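## Task

Take two steel bushings off the turntable and set them inside the crate, with every other bushing staying on the turntable. The crate must stay level and seated in its corner guides. The result only counts if it holds without the robot supporting it, and nothing the robot is touching at the end may settle down by more than about a fingernail's width once released.

## Robot and tools

Robot: two arms, left_arm and right_arm, in a physics simulation. Each has six joints in this column order: waist, shoulder, elbow, forearm roll, wrist pitch, wrist roll, plus a parallel gripper. The names are labels only, not image sides. Brief outside tugs on held parts or pushes on loose objects can happen.

World frame: origin on the table surface midway between the arms, +x out over the table, +z up, left_arm on the +y side. Reported gripper positions are in metres, orientations as quaternions w,x,y,z, velocities in m/s and rad/s; the printed hand position can be somewhat off, more so at long reach. Gripper frame: fingers point along its +z, close along its y. The reported point sits between the pads with fingers shut, roughly 2 cm short of the tips; closing pushes the tips about 10 mm further along +z.

Tool execute_actions, argument actions: a list holding at most one item. Empty list = look only, returns state plus pictures. A motion item is {"rows": [...], "steps": n} with n from 8 to 15 (default 15), each step 1/30 s. A wait item is {"steps": n} with n up to 300 and no rows; it returns once n steps have elapsed since the previous result. Optional pictures: true adds camera images to a motion result. A refused call moves nothing.

Each row is one list of 14 numbers, all in [-1, 1], covering both arms even if only one moves: left_arm's six joint values then its gripper opening, then right_arm's six joint values then its gripper opening. Up to 15 rows; row k is used on step k and the final row repeats for remaining steps. Joint values are offsets, not poses: 1.0 equals 2.036 rad, measured from that arm's joint angles in the latest result that printed them (before any such result in the scene, or for later calls within the same reply, from where the arm is when the action begins). They are not relative to the previous row, so all zeros means go back to those reference angles, not hold still. Gripper opening is absolute: +1 fully open (0.084 m pad gap), -1 closed.

Joint ranges per arm (rad): waist -6.283..6.283, shoulder -2.059..2.094, elbow -3.927..0.192, forearm roll -6.283..6.283, wrist pitch -1.693..3.142, wrist roll -6.283..6.283. A request more than 0.010 rad outward past a limit is refused; true limits may differ by up to 0.010 rad, and requests beyond them get clipped, sometimes reported as "joint sent to its limit" (possibly referring to an earlier action). Absence of that line proves nothing.

Motion limits: joint targets move at most 3.14 rad/s with about 0.16 s to accelerate, and all joints of an arm are timed to finish together. Per step, a target stays within 0.623 rad of the measured angle, and if targets would shift the gripper more than 70 mm from where it is, they are scaled back. Large moves therefore need several calls. Each result is captured 8 steps before its action ends; those steps run afterward, and the arms keep heading to the last commanded target while you write, until they settle or a step is HELD.

Result lines: the per-arm state line (pose, velocities); Joint positions and Joint velocities, one block per arm with six joints then pad gap in m; grip_measured, the measured opening on the command scale; joint torques (drive output, offset and noisy, nonzero even in free air). "joint command not followed" means a clearance check altered targets on some steps, rest of the row still applied. HELD marks steps where your row was partly or wholly not sent. TORQUE FAULT: a joint hit its load limit (waist and shoulder 45, elbow and forearm roll 27, wrist pitch and wrist roll 18 N m, including held weight); the arm backs off, halts 10 s and drops the rest of the call. MOTOR HOT appears from 65 °C; at 80 °C an OVER-TEMPERATURE FAULT brakes that arm until it cools, so avoid holding loads longer than needed.

Gripping: command an opening clearly under grip_measured to keep a hold; lower means harder squeeze, up to about 24 N per pad for objects up to about 6 cm wide. Fast closing can overshoot that and even spring the fingers open. Echoing grip_measured back gives only light pressure, and wide parts may slip.

Tool zoom_image: camera (cam_high, cam_low, cam_left_wrist, cam_right_wrist) and region [x0, y0, x1, y1] in that camera's pixels, origin top-left, max 504 by 504; it enlarges the latest image. All cameras are 672x504. Calibration gives intrinsics K, distortion and T_world_to_cam for projecting world points; fixed cameras may be off by a couple of degrees and millimetres, wrist camera poses follow joint readings.

Tool finished_scene, argument scene (1 or 2): ends that scene irreversibly, grades it and returns the next task. Call it only once the goal holds on its own. Replying with no tool call ends everything.

Avoid: dropping or flinging parts, pressing hard into the table, crate or turntable, tipping or shifting the crate out of its guides, knocking anything off the table, disturbing other bushings, arms colliding or pressing each other, and leaving the gripper supporting a bushing at the end. Release gently, lift away, then verify with a look.

Each tool is called after "Call:" as a command line: name --argument value for each argument, lists and objects as JSON in quotes; but a table of rows of numbers goes row by row, as --pt "numbers of a row", without its own name.

## Session

Call:
execute_actions --actions '[]'

Scene clock: 0.00 s of 7600.00 s.
left_arm: end_effector_position=(+0.6681, +0.7306, +0.1611) grip_measured=+1.00 end_effector_quat_wxyz=(+0.144, +0.778, +0.198, +0.579) end_effector_velocity=(+0.000, -0.000, +0.000) end_effector_angular_velocity=(-0.000, -0.001, -0.001) | right_arm: end_effector_position=(+0.0179, +0.2578, +0.2688) grip_measured=+1.00 end_effector_quat_wxyz=(-0.424, +0.848, -0.310, +0.069) end_effector_velocity=(-0.000, +0.000, +0.000) end_effector_angular_velocity=(+0.000, -0.001, +0.001)
Joint positions: left_arm=[ 0.785  0.702 -1.566 -2.084  0.654  1.884  0.084] | right_arm=[ 1.466 -0.068 -0.909 -1.212  0.47  -2.959  0.084]
Joint velocities: left_arm=[ 0.     0.    -0.     0.     0.001  0.    -0.   ] | right_arm=[ 0.    -0.001 -0.    -0.     0.    -0.001  0.   ]
Joint torques (N m, as the arm reports them, + toward a larger angle): no reading
camera_calibration (this result's frames):
cam_left_wrist: T_world_to_cam=[[0.145718, -0.880209, 0.451663, 0.502706], [-0.267182, -0.474585, -0.838679, 0.725343], [0.952565, 0.0015345, -0.304331, -0.459628], [0, 0, 0, 1]] pos_world=[0.558371, 0.787428, 0.241398]
cam_right_wrist: T_world_to_cam=[[-0.462976, -0.452151, -0.762373, 0.362252], [-0.79916, 0.584974, 0.138377, -0.106162], [0.383402, 0.673324, -0.63217, 0.120546], [0, 0, 0, 1]] pos_world=[0.036656, 0.144729, 0.367067]

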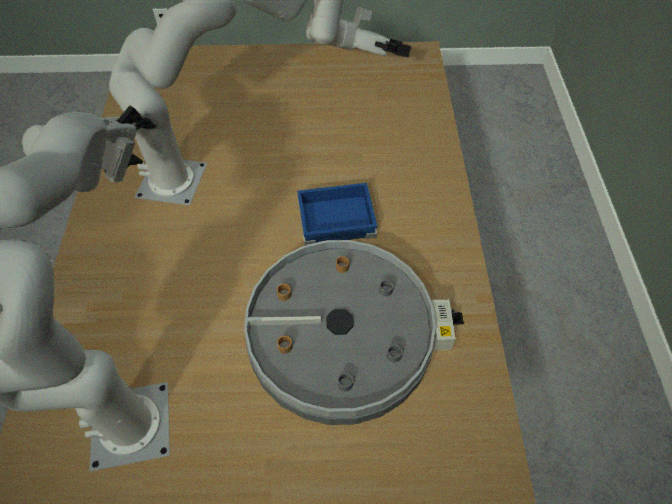

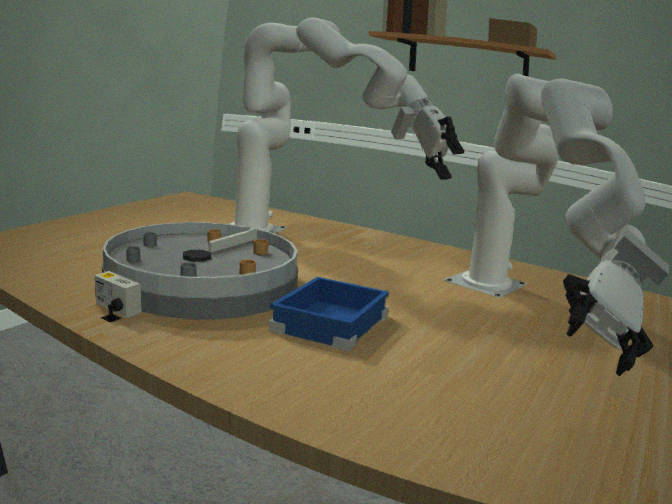

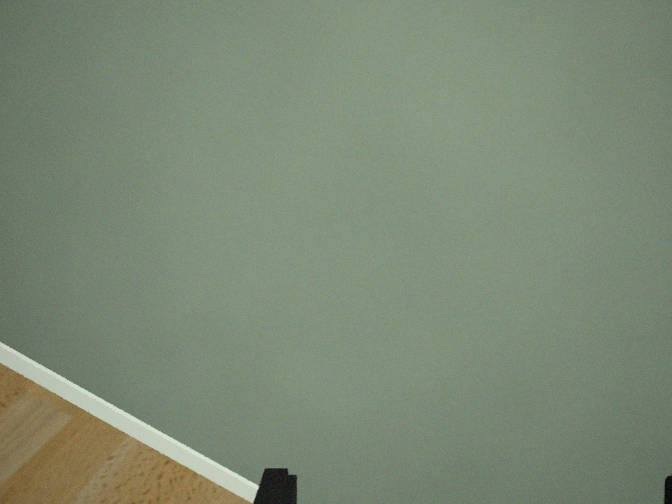

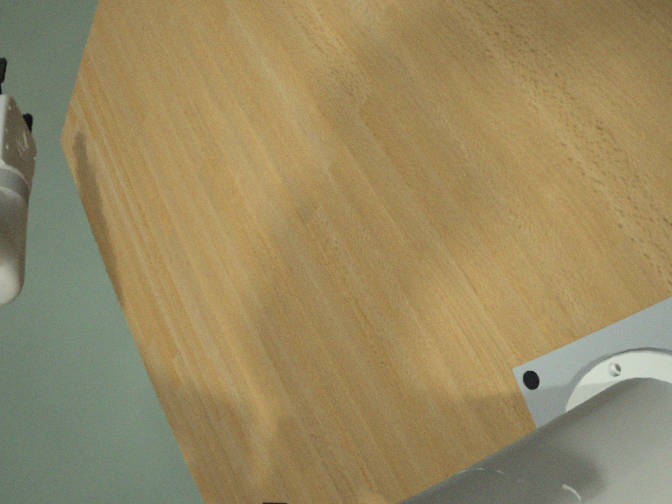

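Call:
execute_actions --actions '[{"rows":[[0,0,0,0,0,0,1,-0.7343,0.018,-0.0563,0.5953,0.2873,0.7527,1]],"steps":15}]'

Call:
execute_actions --actions '[{"steps":40}]' --pictures true

Scene clock: 0.90 s of 7600.00 s.
left_arm: end_effector_position=(+0.6681, +0.7306, +0.1611) grip_measured=+1.00 end_effector_quat_wxyz=(+0.144, +0.778, +0.198, +0.579) end_effector_velocity=(+0.000, +0.000, +0.000) end_effector_angular_velocity=(+0.000, -0.001, +0.000) | right_arm: end_effector_position=(+0.0923, +0.2468, +0.2660) grip_measured=+1.00 end_effector_quat_wxyz=(-0.403, +0.793, -0.449, +0.084) end_effector_velocity=(+0.402, -0.096, -0.024) end_effector_angular_velocity=(+0.138, +0.554, -1.592)
Joint positions: left_arm=[ 0.785  0.702 -1.566 -2.084  0.654  1.884  0.084] | right_arm=[ 1.367 -0.062 -0.927 -1.113  0.56  -2.86   0.084]
Joint velocities: left_arm=[ 0.    -0.    -0.001  0.     0.    -0.     0.   ] | right_arm=[-0.563  0.03  -0.092  0.559  0.47   0.559  0.   ]
Joint torques (N m, as the arm reports them, + toward a larger angle): left_arm=[ -0.52 -30.92 -15.06   0.33   0.83   0.51] | right_arm=[ -0.6  -27.56 -14.04   0.62  -0.94  -0.27]
Steps of this call (steps 1 to 20: nothing new was sent; steps 21 to 27: the first 7 steps of this action). Readings (joint positions):
21: left_arm=[0.785 0.702 -1.566 -2.084 0.654 1.884] | right_arm=[1.465 -0.068 -0.909 -1.211 0.471 -2.958]
22: left_arm=[0.785 0.702 -1.566 -2.084 0.654 1.884] | right_arm=[1.460 -0.067 -0.910 -1.204 0.478 -2.950]
24: left_arm=[0.785 0.702 -1.566 -2.084 0.654 1.884] | right_arm=[1.426 -0.065 -0.917 -1.170 0.510 -2.916]
27: the state above

Scene clock: 2.23 s of 7600.00 s.
left_arm: end_effector_position=(+0.6681, +0.7306, +0.1611) grip_measured=+1.00 end_effector_quat_wxyz=(+0.144, +0.778, +0.198, +0.579) end_effector_velocity=(-0.000, +0.001, +0.000) end_effector_angular_velocity=(-0.000, -0.000, +0.002) | right_arm: end_effector_position=(+0.4374, -0.0932, +0.2071) grip_measured=+1.00 end_effector_quat_wxyz=(+0.106, +0.282, +0.953, -0.036) end_effector_velocity=(+0.113, -0.329, -0.024) end_effector_angular_velocity=(+0.458, +0.236, -2.081)
Joint positions: left_arm=[ 0.785  0.702 -1.566 -2.084  0.654  1.884  0.084] | right_arm=[ 0.387 -0.036 -1.007 -0.252  0.97  -1.871  0.084]
Joint velocities: left_arm=[ 0.001 -0.     0.    -0.001 -0.001 -0.     0.   ] | right_arm=[-0.871  0.01  -0.035  0.527  0.179  0.929  0.   ]
Joint torques (N m, as the arm reports them, + toward a larger angle): left_arm=[ -0.57 -31.21 -15.29   0.27   0.82   0.5 ] | right_arm=[ -0.67 -28.27 -14.51   0.76  -1.67  -0.53]
Kept back: nothing.
Steps of this call (steps 1 to 8: the last 8 steps of your previous action; steps 9 to 40: the robot went on to your last target). Readings (joint positions):
1: left_arm=[0.785 0.702 -1.566 -2.084 0.654 1.884] | right_arm=[1.348 -0.061 -0.930 -1.094 0.576 -2.841]
2: left_arm=[0.785 0.702 -1.566 -2.084 0.654 1.884] | right_arm=[1.329 -0.060 -0.933 -1.075 0.591 -2.822]
4: left_arm=[0.785 0.702 -1.566 -2.084 0.654 1.884] | right_arm=[1.290 -0.058 -0.939 -1.037 0.621 -2.783]
8: left_arm=[0.785 0.702 -1.566 -2.084 0.654 1.884] | right_arm=[1.210 -0.055 -0.950 -0.956 0.677 -2.703]
40: the state above
camera_calibration (this result's frames):
cam_left_wrist: T_world_to_cam=[[0.145718, -0.880209, 0.451663, 0.502706], [-0.267182, -0.474584, -0.83868, 0.725343], [0.952565, 0.00153451, -0.304331, -0.459628], [0, 0, 0, 1]] pos_world=[0.558371, 0.787428, 0.241398]
cam_right_wrist: T_world_to_cam=[[0.540014, 0.841611, -0.00871271, -0.12353], [0.822468, -0.525477, 0.217764, -0.386303], [0.178694, -0.124761, -0.975963, 0.243405], [0, 0, 0, 1]] pos_world=[0.340935, -0.0686613, 0.320601]

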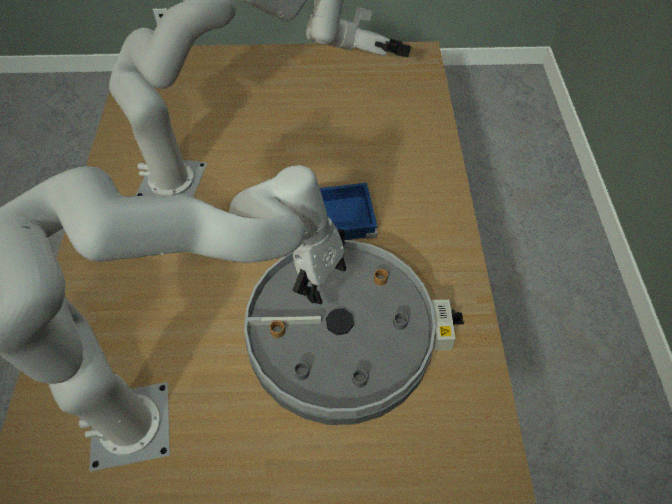

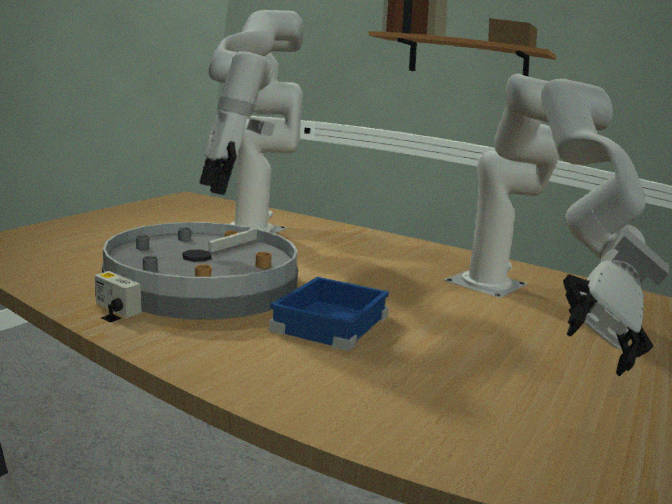

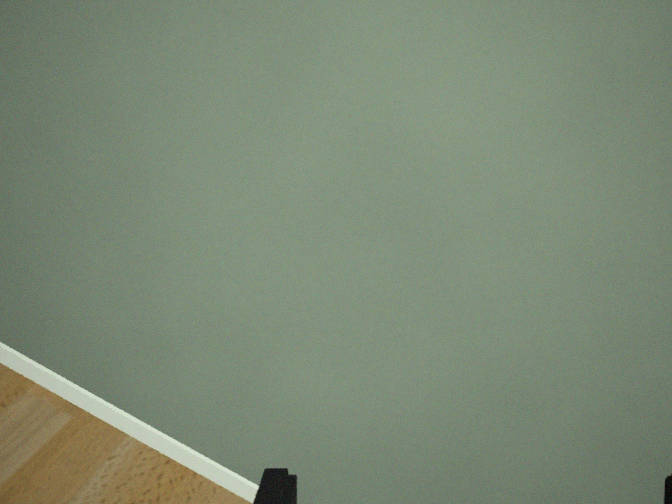

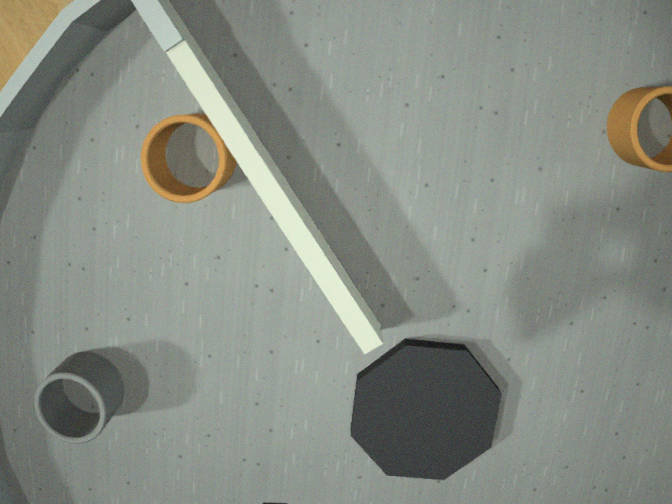

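Call:
execute_actions --actions '[{"steps":27}]' --pictures true

Scene clock: 3.13 s of 7600.00 s.
left_arm: end_effector_position=(+0.6681, +0.7306, +0.1611) grip_measured=+1.00 end_effector_quat_wxyz=(+0.144, +0.778, +0.198, +0.579) end_effector_velocity=(+0.000, +0.000, +0.000) end_effector_angular_velocity=(-0.000, -0.001, -0.000) | right_arm: end_effector_position=(+0.4649, -0.2448, +0.1999) grip_measured=+1.00 end_effector_quat_wxyz=(+0.000, +0.707, +0.707, -0.000) end_effector_velocity=(+0.000, -0.002, +0.001) end_effector_angular_velocity=(+0.002, -0.000, -0.011)
Joint positions: left_arm=[ 0.785  0.702 -1.566 -2.084  0.654  1.884  0.084] | right_arm=[-0.028 -0.031 -1.024 -0.001  1.055 -1.427  0.084]
Joint velocities: left_arm=[ 0.     0.001 -0.001 -0.     0.001  0.    -0.   ] | right_arm=[-0.006 -0.001 -0.001  0.002  0.001  0.004  0.   ]
Joint torques (N m, as the arm reports them, + toward a larger angle): left_arm=[ -0.38 -31.23 -15.02   0.26   0.79   0.56] | right_arm=[ -0.94 -27.67 -14.29   0.35  -1.97  -0.18]
Kept back: nothing.
Steps of this call (steps 1 to 27: the robot went on to your last target). Readings (joint positions):
1: left_arm=[0.785 0.702 -1.566 -2.084 0.654 1.884] | right_arm=[0.357 -0.036 -1.008 -0.234 0.976 -1.840]
2: left_arm=[0.785 0.702 -1.566 -2.084 0.654 1.884] | right_arm=[0.328 -0.036 -1.009 -0.217 0.982 -1.808]
4: left_arm=[0.785 0.702 -1.566 -2.084 0.654 1.884] | right_arm=[0.269 -0.035 -1.012 -0.181 0.994 -1.745]
8: left_arm=[0.785 0.702 -1.566 -2.084 0.654 1.884] | right_arm=[0.148 -0.033 -1.017 -0.107 1.019 -1.616]
27: the state above
camera_calibration (this result's frames):
cam_left_wrist: T_world_to_cam=[[0.145718, -0.880208, 0.451663, 0.502706], [-0.267182, -0.474585, -0.838679, 0.725343], [0.952565, 0.0015346, -0.304331, -0.459628], [0, 0, 0, 1]] pos_world=[0.558371, 0.787428, 0.241398]
cam_right_wrist: T_world_to_cam=[[0.999974, 0.00723044, 0.000642084, -0.430838], [0.0072335, -0.999962, -0.00489925, -0.179655], [0.000606636, 0.00490377, -0.999988, 0.331885], [0, 0, 0, 1]] pos_world=[0.431925, -0.178161, 0.331278]

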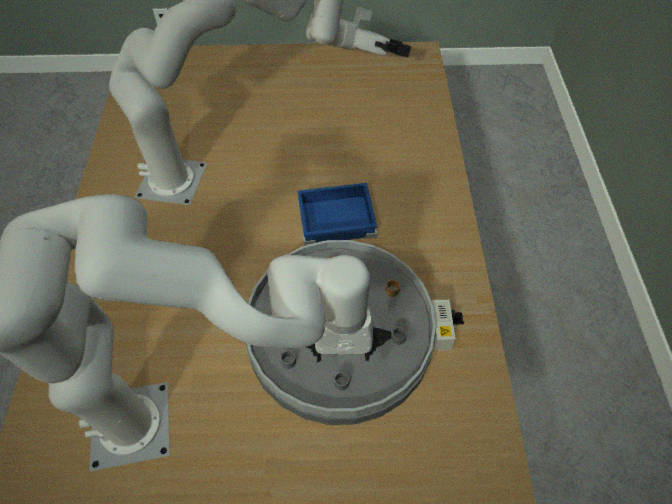

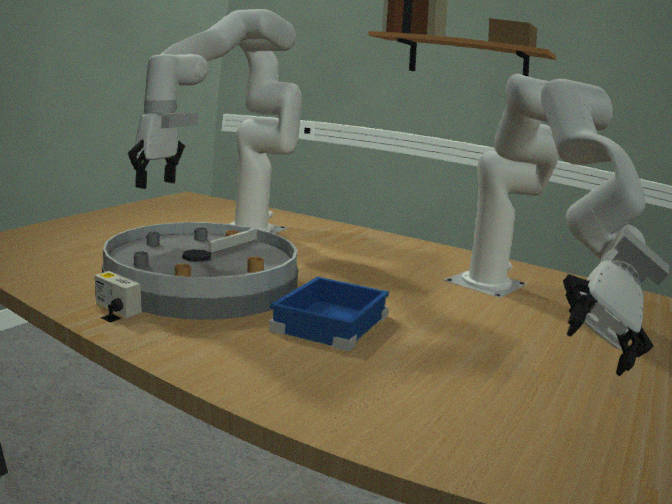

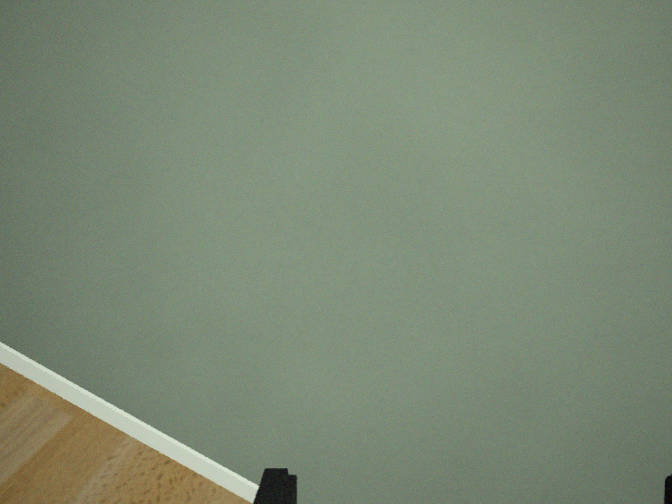

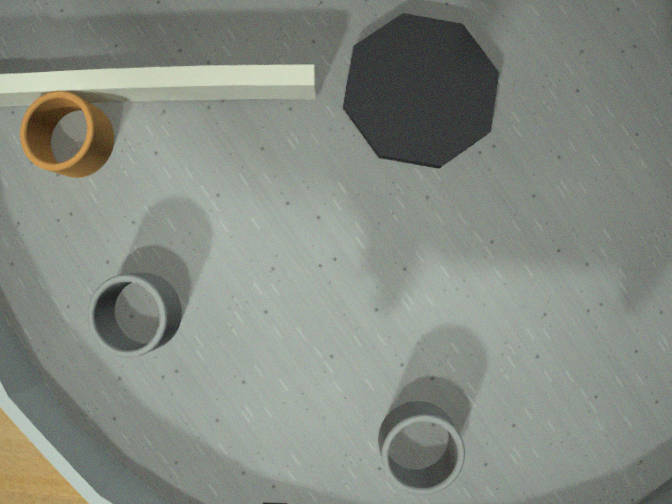

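Call:
execute_actions --actions '[{"rows":[[0,0,0,0,0,0,1,0,0.02,0.02,0,-0.04,0,1],[0,0,0,0,0,0,1,0,0.03,0.03,0,-0.06,0,1],[0,0,0,0,0,0,1,0,0.04,0.04,0,-0.08,0,1],[0,0,0,0,0,0,1,0,0.05,0.05,0,-0.1,0,1],[0,0,0,0,0,0,1,0,0.0636,0.0622,0,-0.1258,0,1]],"steps":15}]'

Call:
execute_actions --actions '[{"steps":42}]' --pictures true

Scene clock: 3.83 s of 7600.00 s.
left_arm: end_effector_position=(+0.6681, +0.7306, +0.1611) grip_measured=+1.00 end_effector_quat_wxyz=(+0.144, +0.778, +0.198, +0.579) end_effector_velocity=(-0.000, +0.000, -0.000) end_effector_angular_velocity=(-0.000, +0.000, +0.001) | right_arm: end_effector_position=(+0.4673, -0.2445, +0.1515) grip_measured=+1.00 end_effector_quat_wxyz=(-0.000, +0.707, +0.707, -0.000) end_effector_velocity=(-0.036, -0.005, -0.374) end_effector_angular_velocity=(-0.018, +0.123, +0.003)
Joint positions: left_arm=[ 0.785  0.702 -1.566 -2.084  0.654  1.884  0.084] | right_arm=[-0.028  0.037 -0.956 -0.     0.919 -1.427  0.084]
Joint velocities: left_arm=[ 0.    -0.     0.    -0.001 -0.001  0.    -0.   ] | right_arm=[ 0.001  0.52   0.519 -0.    -0.915 -0.002 -0.   ]
Joint torques (N m, as the arm reports them, + toward a larger angle): left_arm=[ -0.5  -31.36 -15.1    0.4    0.77   0.45] | right_arm=[ -0.95 -31.79 -14.79  -0.21  -1.63  -0.34]
Steps of this call (steps 1 to 14: the robot went on to your last target; steps 15 to 21: the first 7 steps of this action). Readings (joint positions):
15: left_arm=[0.785 0.702 -1.566 -2.084 0.654 1.884] | right_arm=[-0.029 -0.031 -1.023 -0.000 1.055 -1.427]
16: left_arm=[0.785 0.702 -1.566 -2.084 0.654 1.884] | right_arm=[-0.029 -0.029 -1.021 -0.000 1.048 -1.427]
18: left_arm=[0.785 0.702 -1.566 -2.084 0.654 1.884] | right_arm=[-0.029 -0.011 -1.005 -0.000 1.008 -1.427]
21: the state above

Scene clock: 5.23 s of 7600.00 s.
left_arm: end_effector_position=(+0.6681, +0.7306, +0.1611) grip_measured=+1.00 end_effector_quat_wxyz=(+0.144, +0.778, +0.198, +0.579) end_effector_velocity=(-0.000, -0.000, -0.000) end_effector_angular_velocity=(+0.000, +0.001, -0.001) | right_arm: end_effector_position=(+0.4648, -0.2447, +0.1099) grip_measured=+1.00 end_effector_quat_wxyz=(+0.000, +0.707, +0.707, -0.000) end_effector_velocity=(-0.001, +0.000, -0.001) end_effector_angular_velocity=(-0.000, +0.002, +0.001)
Joint positions: left_arm=[ 0.785  0.702 -1.566 -2.084  0.654  1.884  0.084] | right_arm=[-0.028  0.098 -0.897 -0.001  0.799 -1.427  0.084]
Joint velocities: left_arm=[-0.     0.     0.001  0.001  0.    -0.     0.   ] | right_arm=[0.001 0.001 0.001 0.    0.001 0.    0.   ]
Joint torques (N m, as the arm reports them, + toward a larger angle): left_arm=[ -0.35 -31.35 -15.08   0.19   0.81   0.33] | right_arm=[ -0.32 -29.41 -13.63   0.13  -1.8   -0.05]
Kept back: nothing.
Steps of this call (steps 1 to 8: the last 8 steps of your previous action; steps 9 to 30: the robot went on to your last target; steps 31 to 42: nothing new was sent). Readings (joint positions):
1: left_arm=[0.785 0.702 -1.566 -2.084 0.654 1.884] | right_arm=[-0.028 0.054 -0.939 -0.000 0.890 -1.427]
2: left_arm=[0.785 0.702 -1.566 -2.084 0.654 1.884] | right_arm=[-0.028 0.068 -0.925 -0.000 0.865 -1.427]
4: left_arm=[0.785 0.702 -1.566 -2.084 0.654 1.884] | right_arm=[-0.028 0.086 -0.907 -0.000 0.832 -1.427]
8: left_arm=[0.785 0.702 -1.566 -2.084 0.654 1.884] | right_arm=[-0.028 0.095 -0.901 -0.001 0.806 -1.427]
42: the state above
All arms were judged still, so your last target was given up. Only a new action makes them travel on or press farther. Fingers that are still opening or closing keep moving.
camera_calibration (this result's frames):
cam_left_wrist: T_world_to_cam=[[0.145718, -0.880208, 0.451663, 0.502706], [-0.267182, -0.474585, -0.838679, 0.725343], [0.952565, 0.00153446, -0.304331, -0.459628], [0, 0, 0, 1]] pos_world=[0.558371, 0.787428, 0.241398]
cam_right_wrist: T_world_to_cam=[[0.999973, 0.00733453, 0.000636113, -0.430615], [0.00733761, -0.999961, -0.00497712, -0.180128], [0.000599583, 0.00498165, -0.999987, 0.241925], [0, 0, 0, 1]] pos_world=[0.43178, -0.178167, 0.241299]

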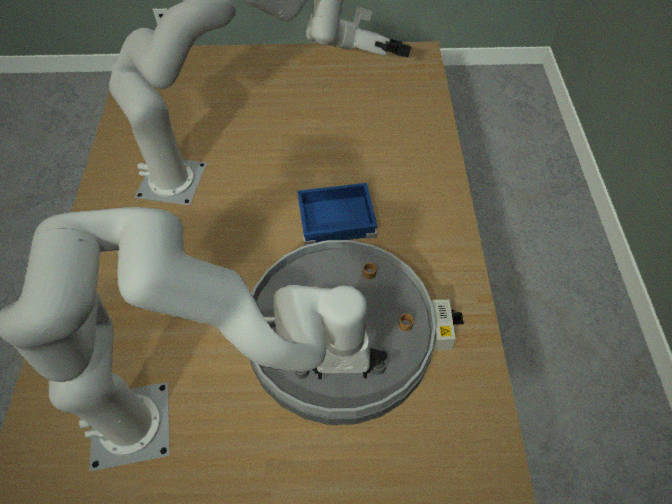

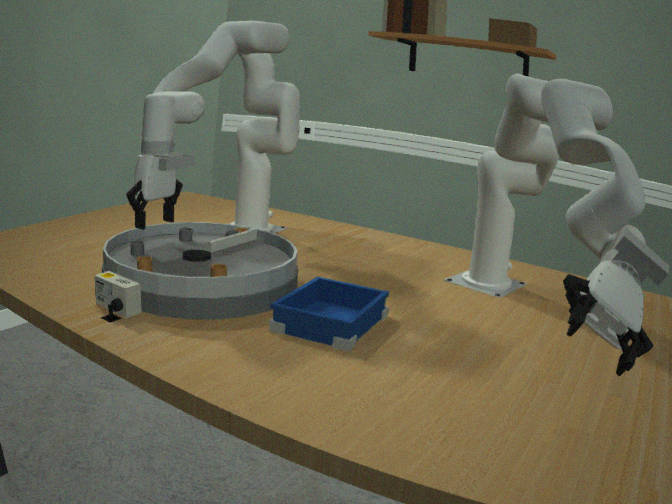

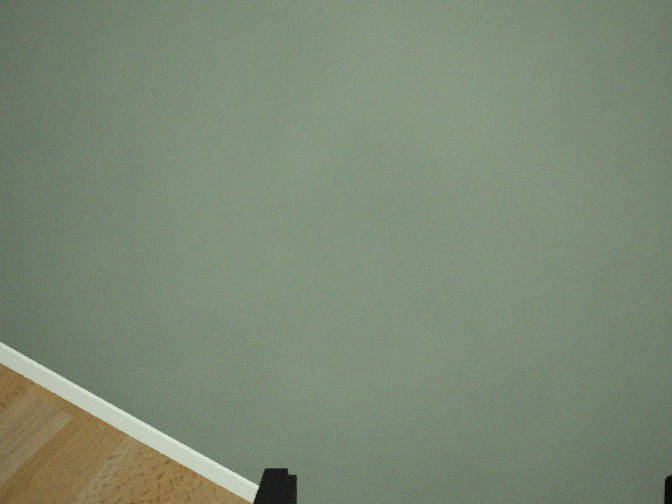

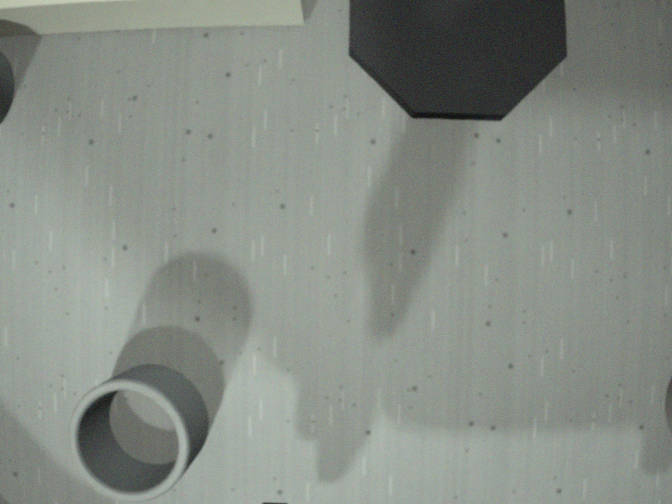

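Call:
execute_actions --actions '[{"steps":48}]' --pictures true

Call:
execute_actions --actions '[{"rows":[[0,0,0,0,0,0,1,0,0.0295,0.012,0,-0.0415,0,1]],"steps":15}]' --pictures true

Scene clock: 6.83 s of 7600.00 s.
left_arm: end_effector_position=(+0.6681, +0.7306, +0.1611) grip_measured=+1.00 end_effector_quat_wxyz=(+0.144, +0.778, +0.198, +0.579) end_effector_velocity=(+0.000, -0.001, -0.000) end_effector_angular_velocity=(-0.000, +0.000, -0.001) | right_arm: end_effector_position=(+0.4648, -0.2447, +0.1099) grip_measured=+1.00 end_effector_quat_wxyz=(+0.000, +0.707, +0.707, -0.000) end_effector_velocity=(+0.000, -0.000, +0.000) end_effector_angular_velocity=(+0.000, -0.001, +0.001)
Joint positions: left_arm=[ 0.785  0.702 -1.566 -2.084  0.654  1.884  0.084] | right_arm=[-0.028  0.098 -0.897 -0.001  0.799 -1.427  0.084]
Joint velocities: left_arm=[-0.001  0.     0.     0.001  0.    -0.     0.   ] | right_arm=[-0.001 -0.    -0.     0.     0.    -0.002  0.   ]
Joint torques (N m, as the arm reports them, + toward a larger angle): left_arm=[ -0.31 -31.66 -14.94   0.37   0.83   0.43] | right_arm=[ -0.48 -29.9  -13.29   0.41  -1.52  -0.34]
Kept back: nothing.
Steps of this call (steps 1 to 48: nothing new was sent). Readings (joint positions):
1: left_arm=[0.785 0.702 -1.566 -2.084 0.654 1.884] | right_arm=[-0.028 0.098 -0.897 -0.001 0.799 -1.427]
2: left_arm=[0.785 0.702 -1.566 -2.084 0.654 1.884] | right_arm=[-0.028 0.098 -0.897 -0.001 0.799 -1.427]
4: left_arm=[0.785 0.702 -1.566 -2.084 0.654 1.884] | right_arm=[-0.028 0.098 -0.897 -0.001 0.799 -1.427]
8: left_arm=[0.785 0.702 -1.566 -2.084 0.654 1.884] | right_arm=[-0.028 0.098 -0.897 -0.001 0.799 -1.427]
48: the state above
camera_calibration (this result's frames):
cam_left_wrist: T_world_to_cam=[[0.145718, -0.880208, 0.451663, 0.502706], [-0.267182, -0.474585, -0.838679, 0.725343], [0.952565, 0.00153461, -0.304331, -0.459628], [0, 0, 0, 1]] pos_world=[0.558371, 0.787428, 0.241398]
cam_right_wrist: T_world_to_cam=[[0.999973, 0.00733435, 0.000631241, -0.430613], [0.0073374, -0.999961, -0.00497645, -0.180128], [0.000594717, 0.00498095, -0.999987, 0.241925], [0, 0, 0, 1]] pos_world=[0.431779, -0.178167, 0.241297]

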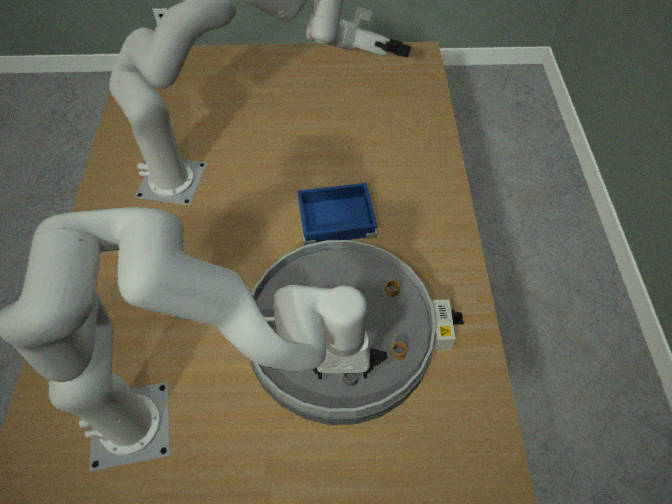

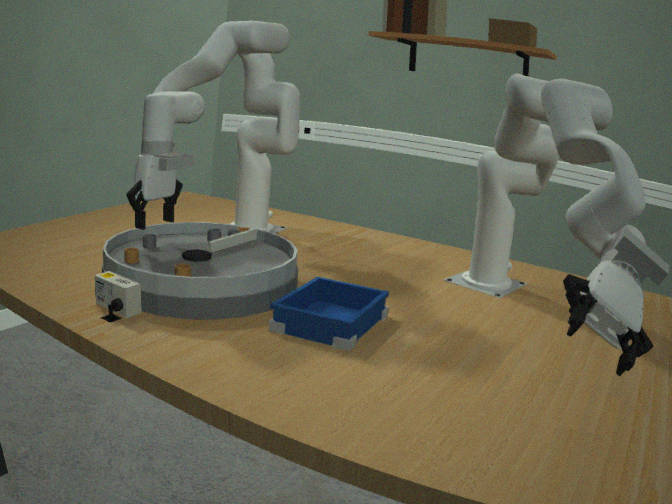

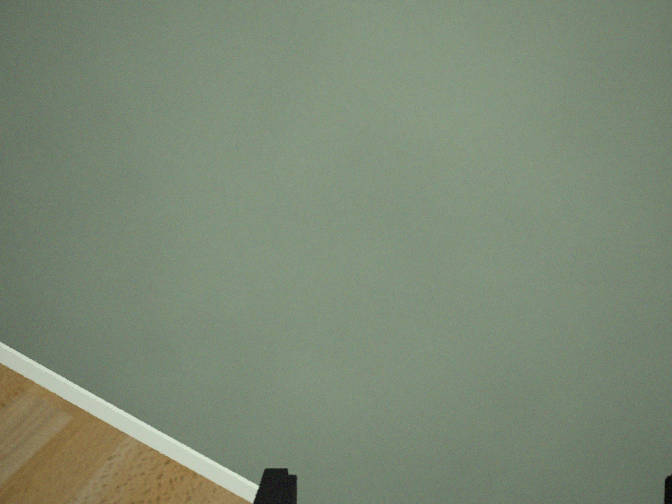

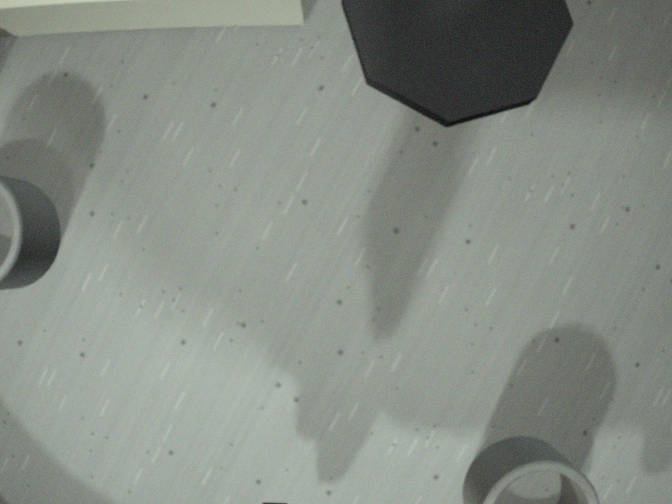

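Scene clock: 7.07 s of 7600.00 s.
left_arm: end_effector_position=(+0.6681, +0.7306, +0.1611) grip_measured=+1.00 end_effector_quat_wxyz=(+0.144, +0.778, +0.198, +0.579) end_effector_velocity=(+0.000, +0.000, +0.000) end_effector_angular_velocity=(-0.000, -0.001, -0.000) | right_arm: end_effector_position=(+0.4631, -0.2450, +0.0838) grip_measured=+1.00 end_effector_quat_wxyz=(-0.002, +0.707, +0.707, -0.003) end_effector_velocity=(-0.012, -0.002, -0.077) end_effector_angular_velocity=(-0.005, +0.032, -0.000)
Joint positions: left_arm=[ 0.785  0.702 -1.566 -2.084  0.654  1.884  0.084] | right_arm=[-0.028  0.149 -0.875 -0.     0.732 -1.427  0.084]
Joint velocities: left_arm=[ 0.     0.    -0.    -0.     0.001 -0.     0.   ] | right_arm=[ 0.     0.144  0.07   0.    -0.182  0.001  0.   ]
Joint torques (N m, as the arm reports them, + toward a larger angle): left_arm=[ -0.52 -31.19 -14.98   0.16   0.87   0.5 ] | right_arm=[ -0.54 -36.42 -15.36   0.62  -1.92  -0.37]
Steps of this call (steps 1 to 7: the first 7 steps of this action). Readings (joint positions):
1: left_arm=[0.785 0.702 -1.566 -2.084 0.654 1.884] | right_arm=[-0.028 0.099 -0.897 -0.001 0.798 -1.427]
2: left_arm=[0.785 0.702 -1.566 -2.084 0.654 1.884] | right_arm=[-0.028 0.102 -0.896 -0.001 0.790 -1.427]
4: left_arm=[0.785 0.702 -1.566 -2.084 0.654 1.884] | right_arm=[-0.028 0.123 -0.889 -0.001 0.762 -1.427]
7: the state above
camera_calibration (this result's frames):
cam_left_wrist: T_world_to_cam=[[0.145718, -0.880208, 0.451663, 0.502706], [-0.267182, -0.474585, -0.838679, 0.725343], [0.952565, 0.00153442, -0.304331, -0.459628], [0, 0, 0, 1]] pos_world=[0.558371, 0.787428, 0.241398]
cam_right_wrist: T_world_to_cam=[[0.999959, 0.00731504, -0.00535266, -0.428335], [0.00729269, -0.999965, -0.00418334, -0.180554], [-0.00538308, 0.00414413, -0.999977, 0.21838], [0, 0, 0, 1]] pos_world=[0.43081, -0.178319, 0.215326]

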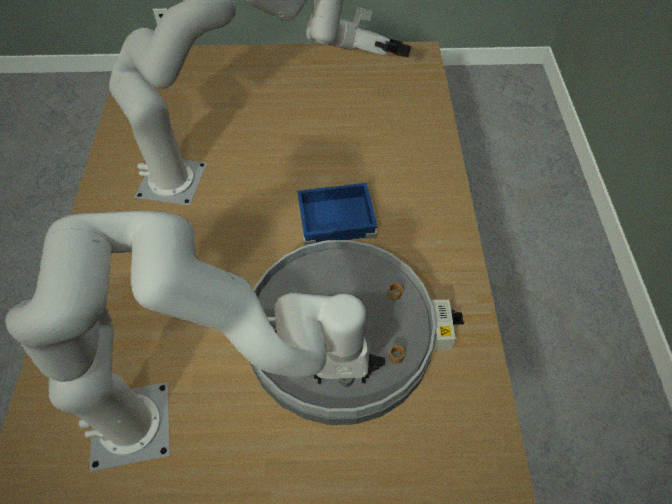

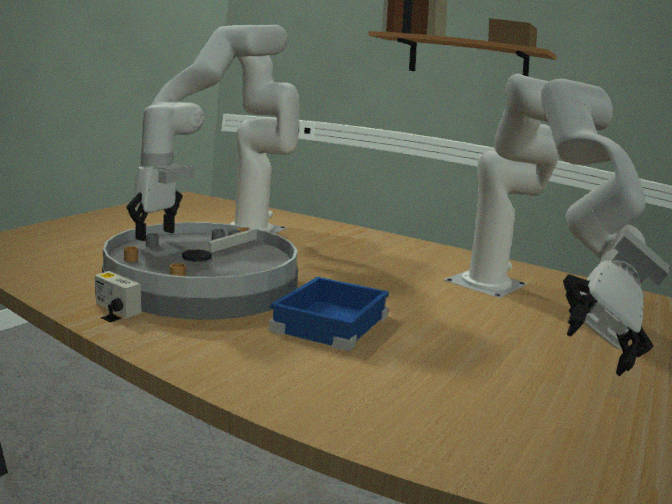

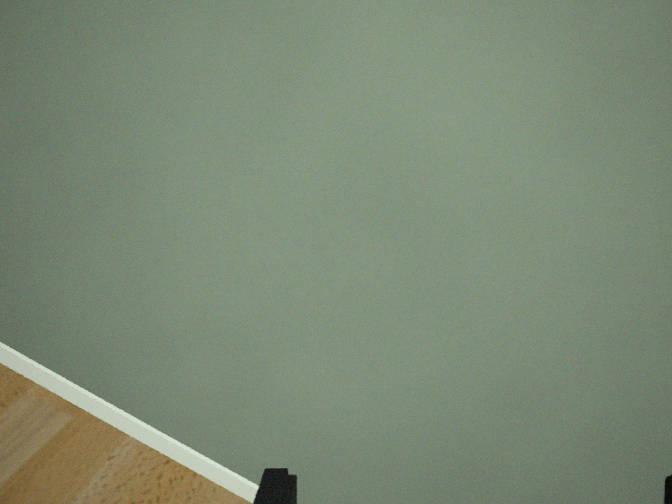

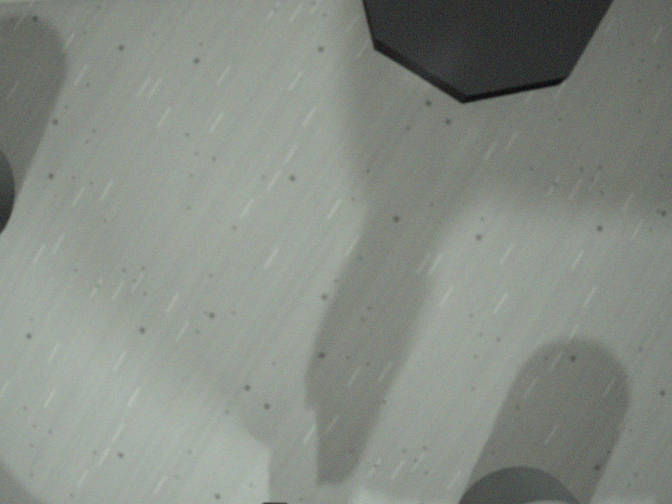

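Call:
execute_actions --actions '[{"rows":[[0,0,0,0,0,0,1,0,0.0047,0.001,0,-0.0086,0,0.7],[0,0,0,0,0,0,1,0,0.0047,0.001,0,-0.0086,0,0.5],[0,0,0,0,0,0,1,0,0.0047,0.001,0,-0.0086,0,0.3],[0,0,0,0,0,0,1,0,0.0047,0.001,0,-0.0086,0,0.15],[0,0,0,0,0,0,1,0,0.0047,0.001,0,-0.0086,0,0],[0,0,0,0,0,0,1,0,0.0047,0.001,0,-0.0086,0,-0.1],[0,0,0,0,0,0,1,0,0.0047,0.001,0,-0.0086,0,-0.2],[0,0,0,0,0,0,1,0,0.0047,0.001,0,-0.0086,0,-0.28],[0,0,0,0,0,0,1,0,0.0047,0.001,0,-0.0086,0,-0.36],[0,0,0,0,0,0,1,0,0.0047,0.001,0,-0.0086,0,-0.45],[0,0,0,0,0,0,1,0,0.0047,0.001,0,-0.0086,0,-0.6],[0,0,0,0,0,0,1,0,0.0047,0.001,0,-0.0086,0,-0.9]],"steps":15}]'

Call:
execute_actions --actions '[{"rows":[[0,0,0,0,0,0,1,0,-0.01,-0.004,0,0.014,0,-0.9],[0,0,0,0,0,0,1,0,-0.02,-0.008,0,0.028,0,-0.9],[0,0,0,0,0,0,1,0,-0.03,-0.013,0,0.043,0,-0.9],[0,0,0,0,0,0,1,0,-0.045,-0.025,0,0.07,0,-0.9],[0,0,0,0,0,0,1,0,-0.06,-0.04,0,0.10,0,-0.9]],"steps":15}]' --pictures true

Scene clock: 7.97 s of 7600.00 s.
left_arm: end_effector_position=(+0.6681, +0.7306, +0.1611) grip_measured=+1.00 end_effector_quat_wxyz=(+0.144, +0.778, +0.198, +0.579) end_effector_velocity=(+0.000, -0.000, +0.000) end_effector_angular_velocity=(-0.000, -0.001, -0.000) | right_arm: end_effector_position=(+0.4647, -0.2448, +0.0800) grip_measured=+0.06 end_effector_quat_wxyz=(-0.000, +0.707, +0.707, -0.000) end_effector_velocity=(+0.000, -0.000, +0.001) end_effector_angular_velocity=(+0.000, -0.000, +0.001)
Joint positions: left_arm=[ 0.785  0.702 -1.566 -2.084  0.654  1.884  0.084] | right_arm=[-0.028  0.158 -0.873 -0.     0.715 -1.427  0.047]
Joint velocities: left_arm=[-0.    -0.    -0.    -0.001  0.001 -0.    -0.   ] | right_arm=[-0.    -0.001 -0.    -0.     0.001 -0.002 -0.161]
Joint torques (N m, as the arm reports them, + toward a larger angle): left_arm=[ -0.73 -31.31 -14.96   0.17   0.75   0.49] | right_arm=[ -0.6  -30.15 -13.13   0.38  -1.71  -0.62]
Steps of this call (steps 1 to 8: the last 8 steps of your previous action; steps 9 to 20: the robot went on to your last target; steps 21 to 27: the first 7 steps of this action). Readings (joint positions):
21: left_arm=[0.785 0.702 -1.566 -2.084 0.654 1.884] | right_arm=[-0.028 0.158 -0.873 -0.001 0.715 -1.427]
22: left_arm=[0.785 0.702 -1.566 -2.084 0.654 1.884] | right_arm=[-0.028 0.158 -0.873 -0.001 0.715 -1.427]
24: left_arm=[0.785 0.702 -1.566 -2.084 0.654 1.884] | right_arm=[-0.028 0.158 -0.873 -0.000 0.715 -1.427]
27: the state above

Scene clock: 8.47 s of 7600.00 s.
left_arm: end_effector_position=(+0.6681, +0.7306, +0.1611) grip_measured=+1.00 end_effector_quat_wxyz=(+0.144, +0.778, +0.198, +0.579) end_effector_velocity=(+0.000, +0.000, -0.000) end_effector_angular_velocity=(-0.001, +0.000, +0.002) | right_arm: end_effector_position=(+0.4654, -0.2447, +0.1119) grip_measured=-0.29 end_effector_quat_wxyz=(-0.001, +0.707, +0.707, -0.002) end_effector_velocity=(+0.046, +0.007, +0.323) end_effector_angular_velocity=(+0.014, -0.098, +0.000)
Joint positions: left_arm=[ 0.785  0.702 -1.566 -2.084  0.654  1.884  0.084] | right_arm=[-0.028  0.099 -0.905 -0.     0.811 -1.427  0.031]
Joint velocities: left_arm=[-0.     0.    -0.    -0.002 -0.001  0.     0.   ] | right_arm=[ 0.001 -0.516 -0.393 -0.     0.81   0.001  0.   ]
Joint torques (N m, as the arm reports them, + toward a larger angle): left_arm=[ -0.42 -31.42 -15.25   0.25   0.75   0.49] | right_arm=[ -0.59 -32.51 -14.61   0.67  -1.98  -0.43]
Steps of this call (steps 1 to 8: the last 8 steps of your previous action; steps 9 to 15: the first 7 steps of this action, its rows measured from where the robot was after step 8). Readings (joint positions):
8: left_arm=[0.785 0.702 -1.566 -2.084 0.654 1.884] | right_arm=[-0.028 0.158 -0.873 -0.000 0.715 -1.427]
9: left_arm=[0.785 0.702 -1.566 -2.084 0.654 1.884] | right_arm=[-0.028 0.158 -0.873 -0.000 0.716 -1.427]
10: left_arm=[0.785 0.702 -1.566 -2.084 0.654 1.884] | right_arm=[-0.028 0.156 -0.873 -0.000 0.720 -1.427]
12: left_arm=[0.785 0.702 -1.566 -2.084 0.654 1.884] | right_arm=[-0.028 0.142 -0.878 -0.000 0.741 -1.427]
15: the state above
camera_calibration (this result's frames):
cam_left_wrist: T_world_to_cam=[[0.145718, -0.880209, 0.451663, 0.502706], [-0.267182, -0.474585, -0.83868, 0.725343], [0.952565, 0.00153456, -0.304331, -0.459628], [0, 0, 0, 1]] pos_world=[0.558371, 0.787428, 0.241398]
cam_right_wrist: T_world_to_cam=[[0.999968, 0.00726638, -0.00332369, -0.430757], [0.0072516, -0.999964, -0.00443712, -0.180087], [-0.00335581, 0.00441288, -0.999985, 0.245541], [0, 0, 0, 1]] pos_world=[0.432873, -0.178034, 0.243306]

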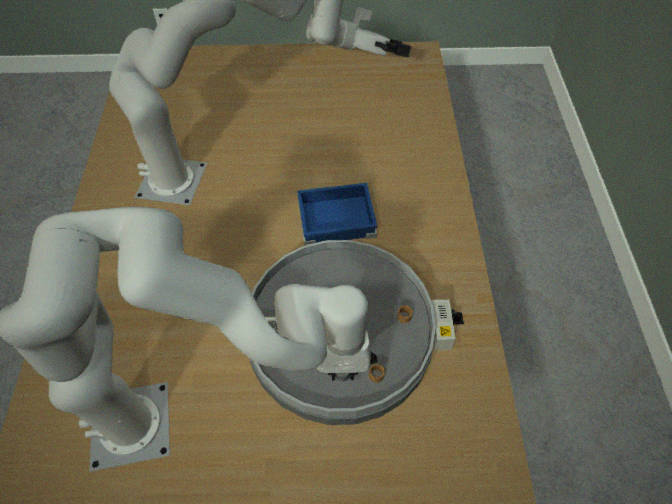

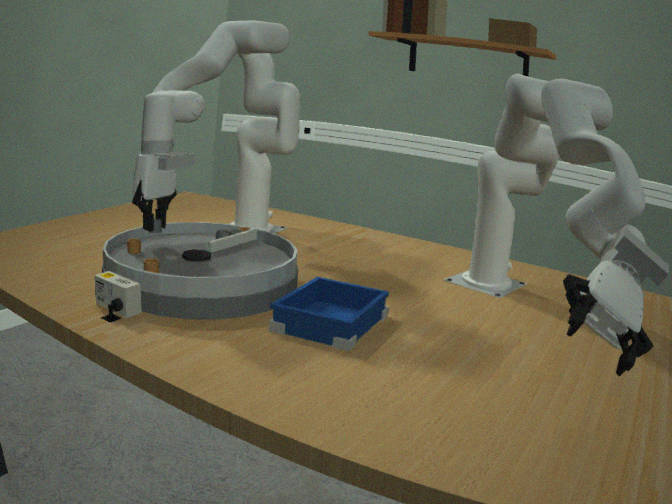

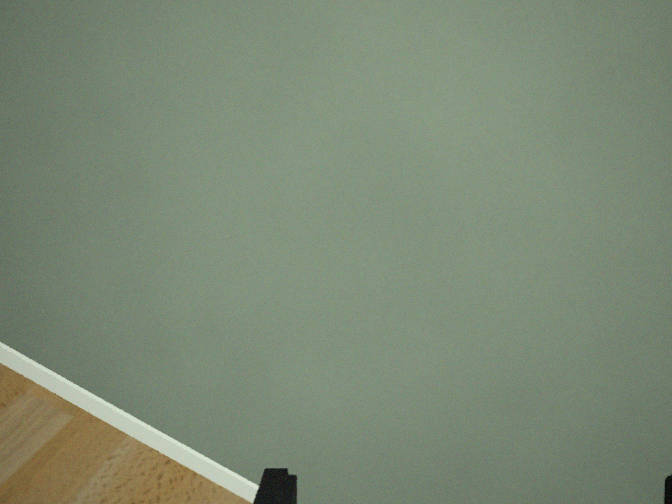

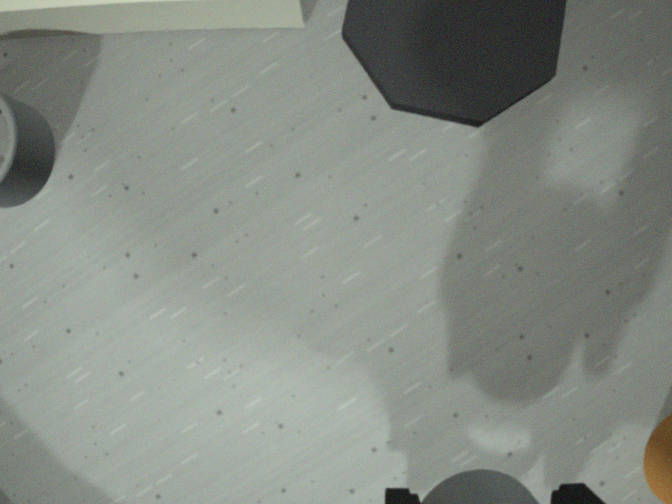

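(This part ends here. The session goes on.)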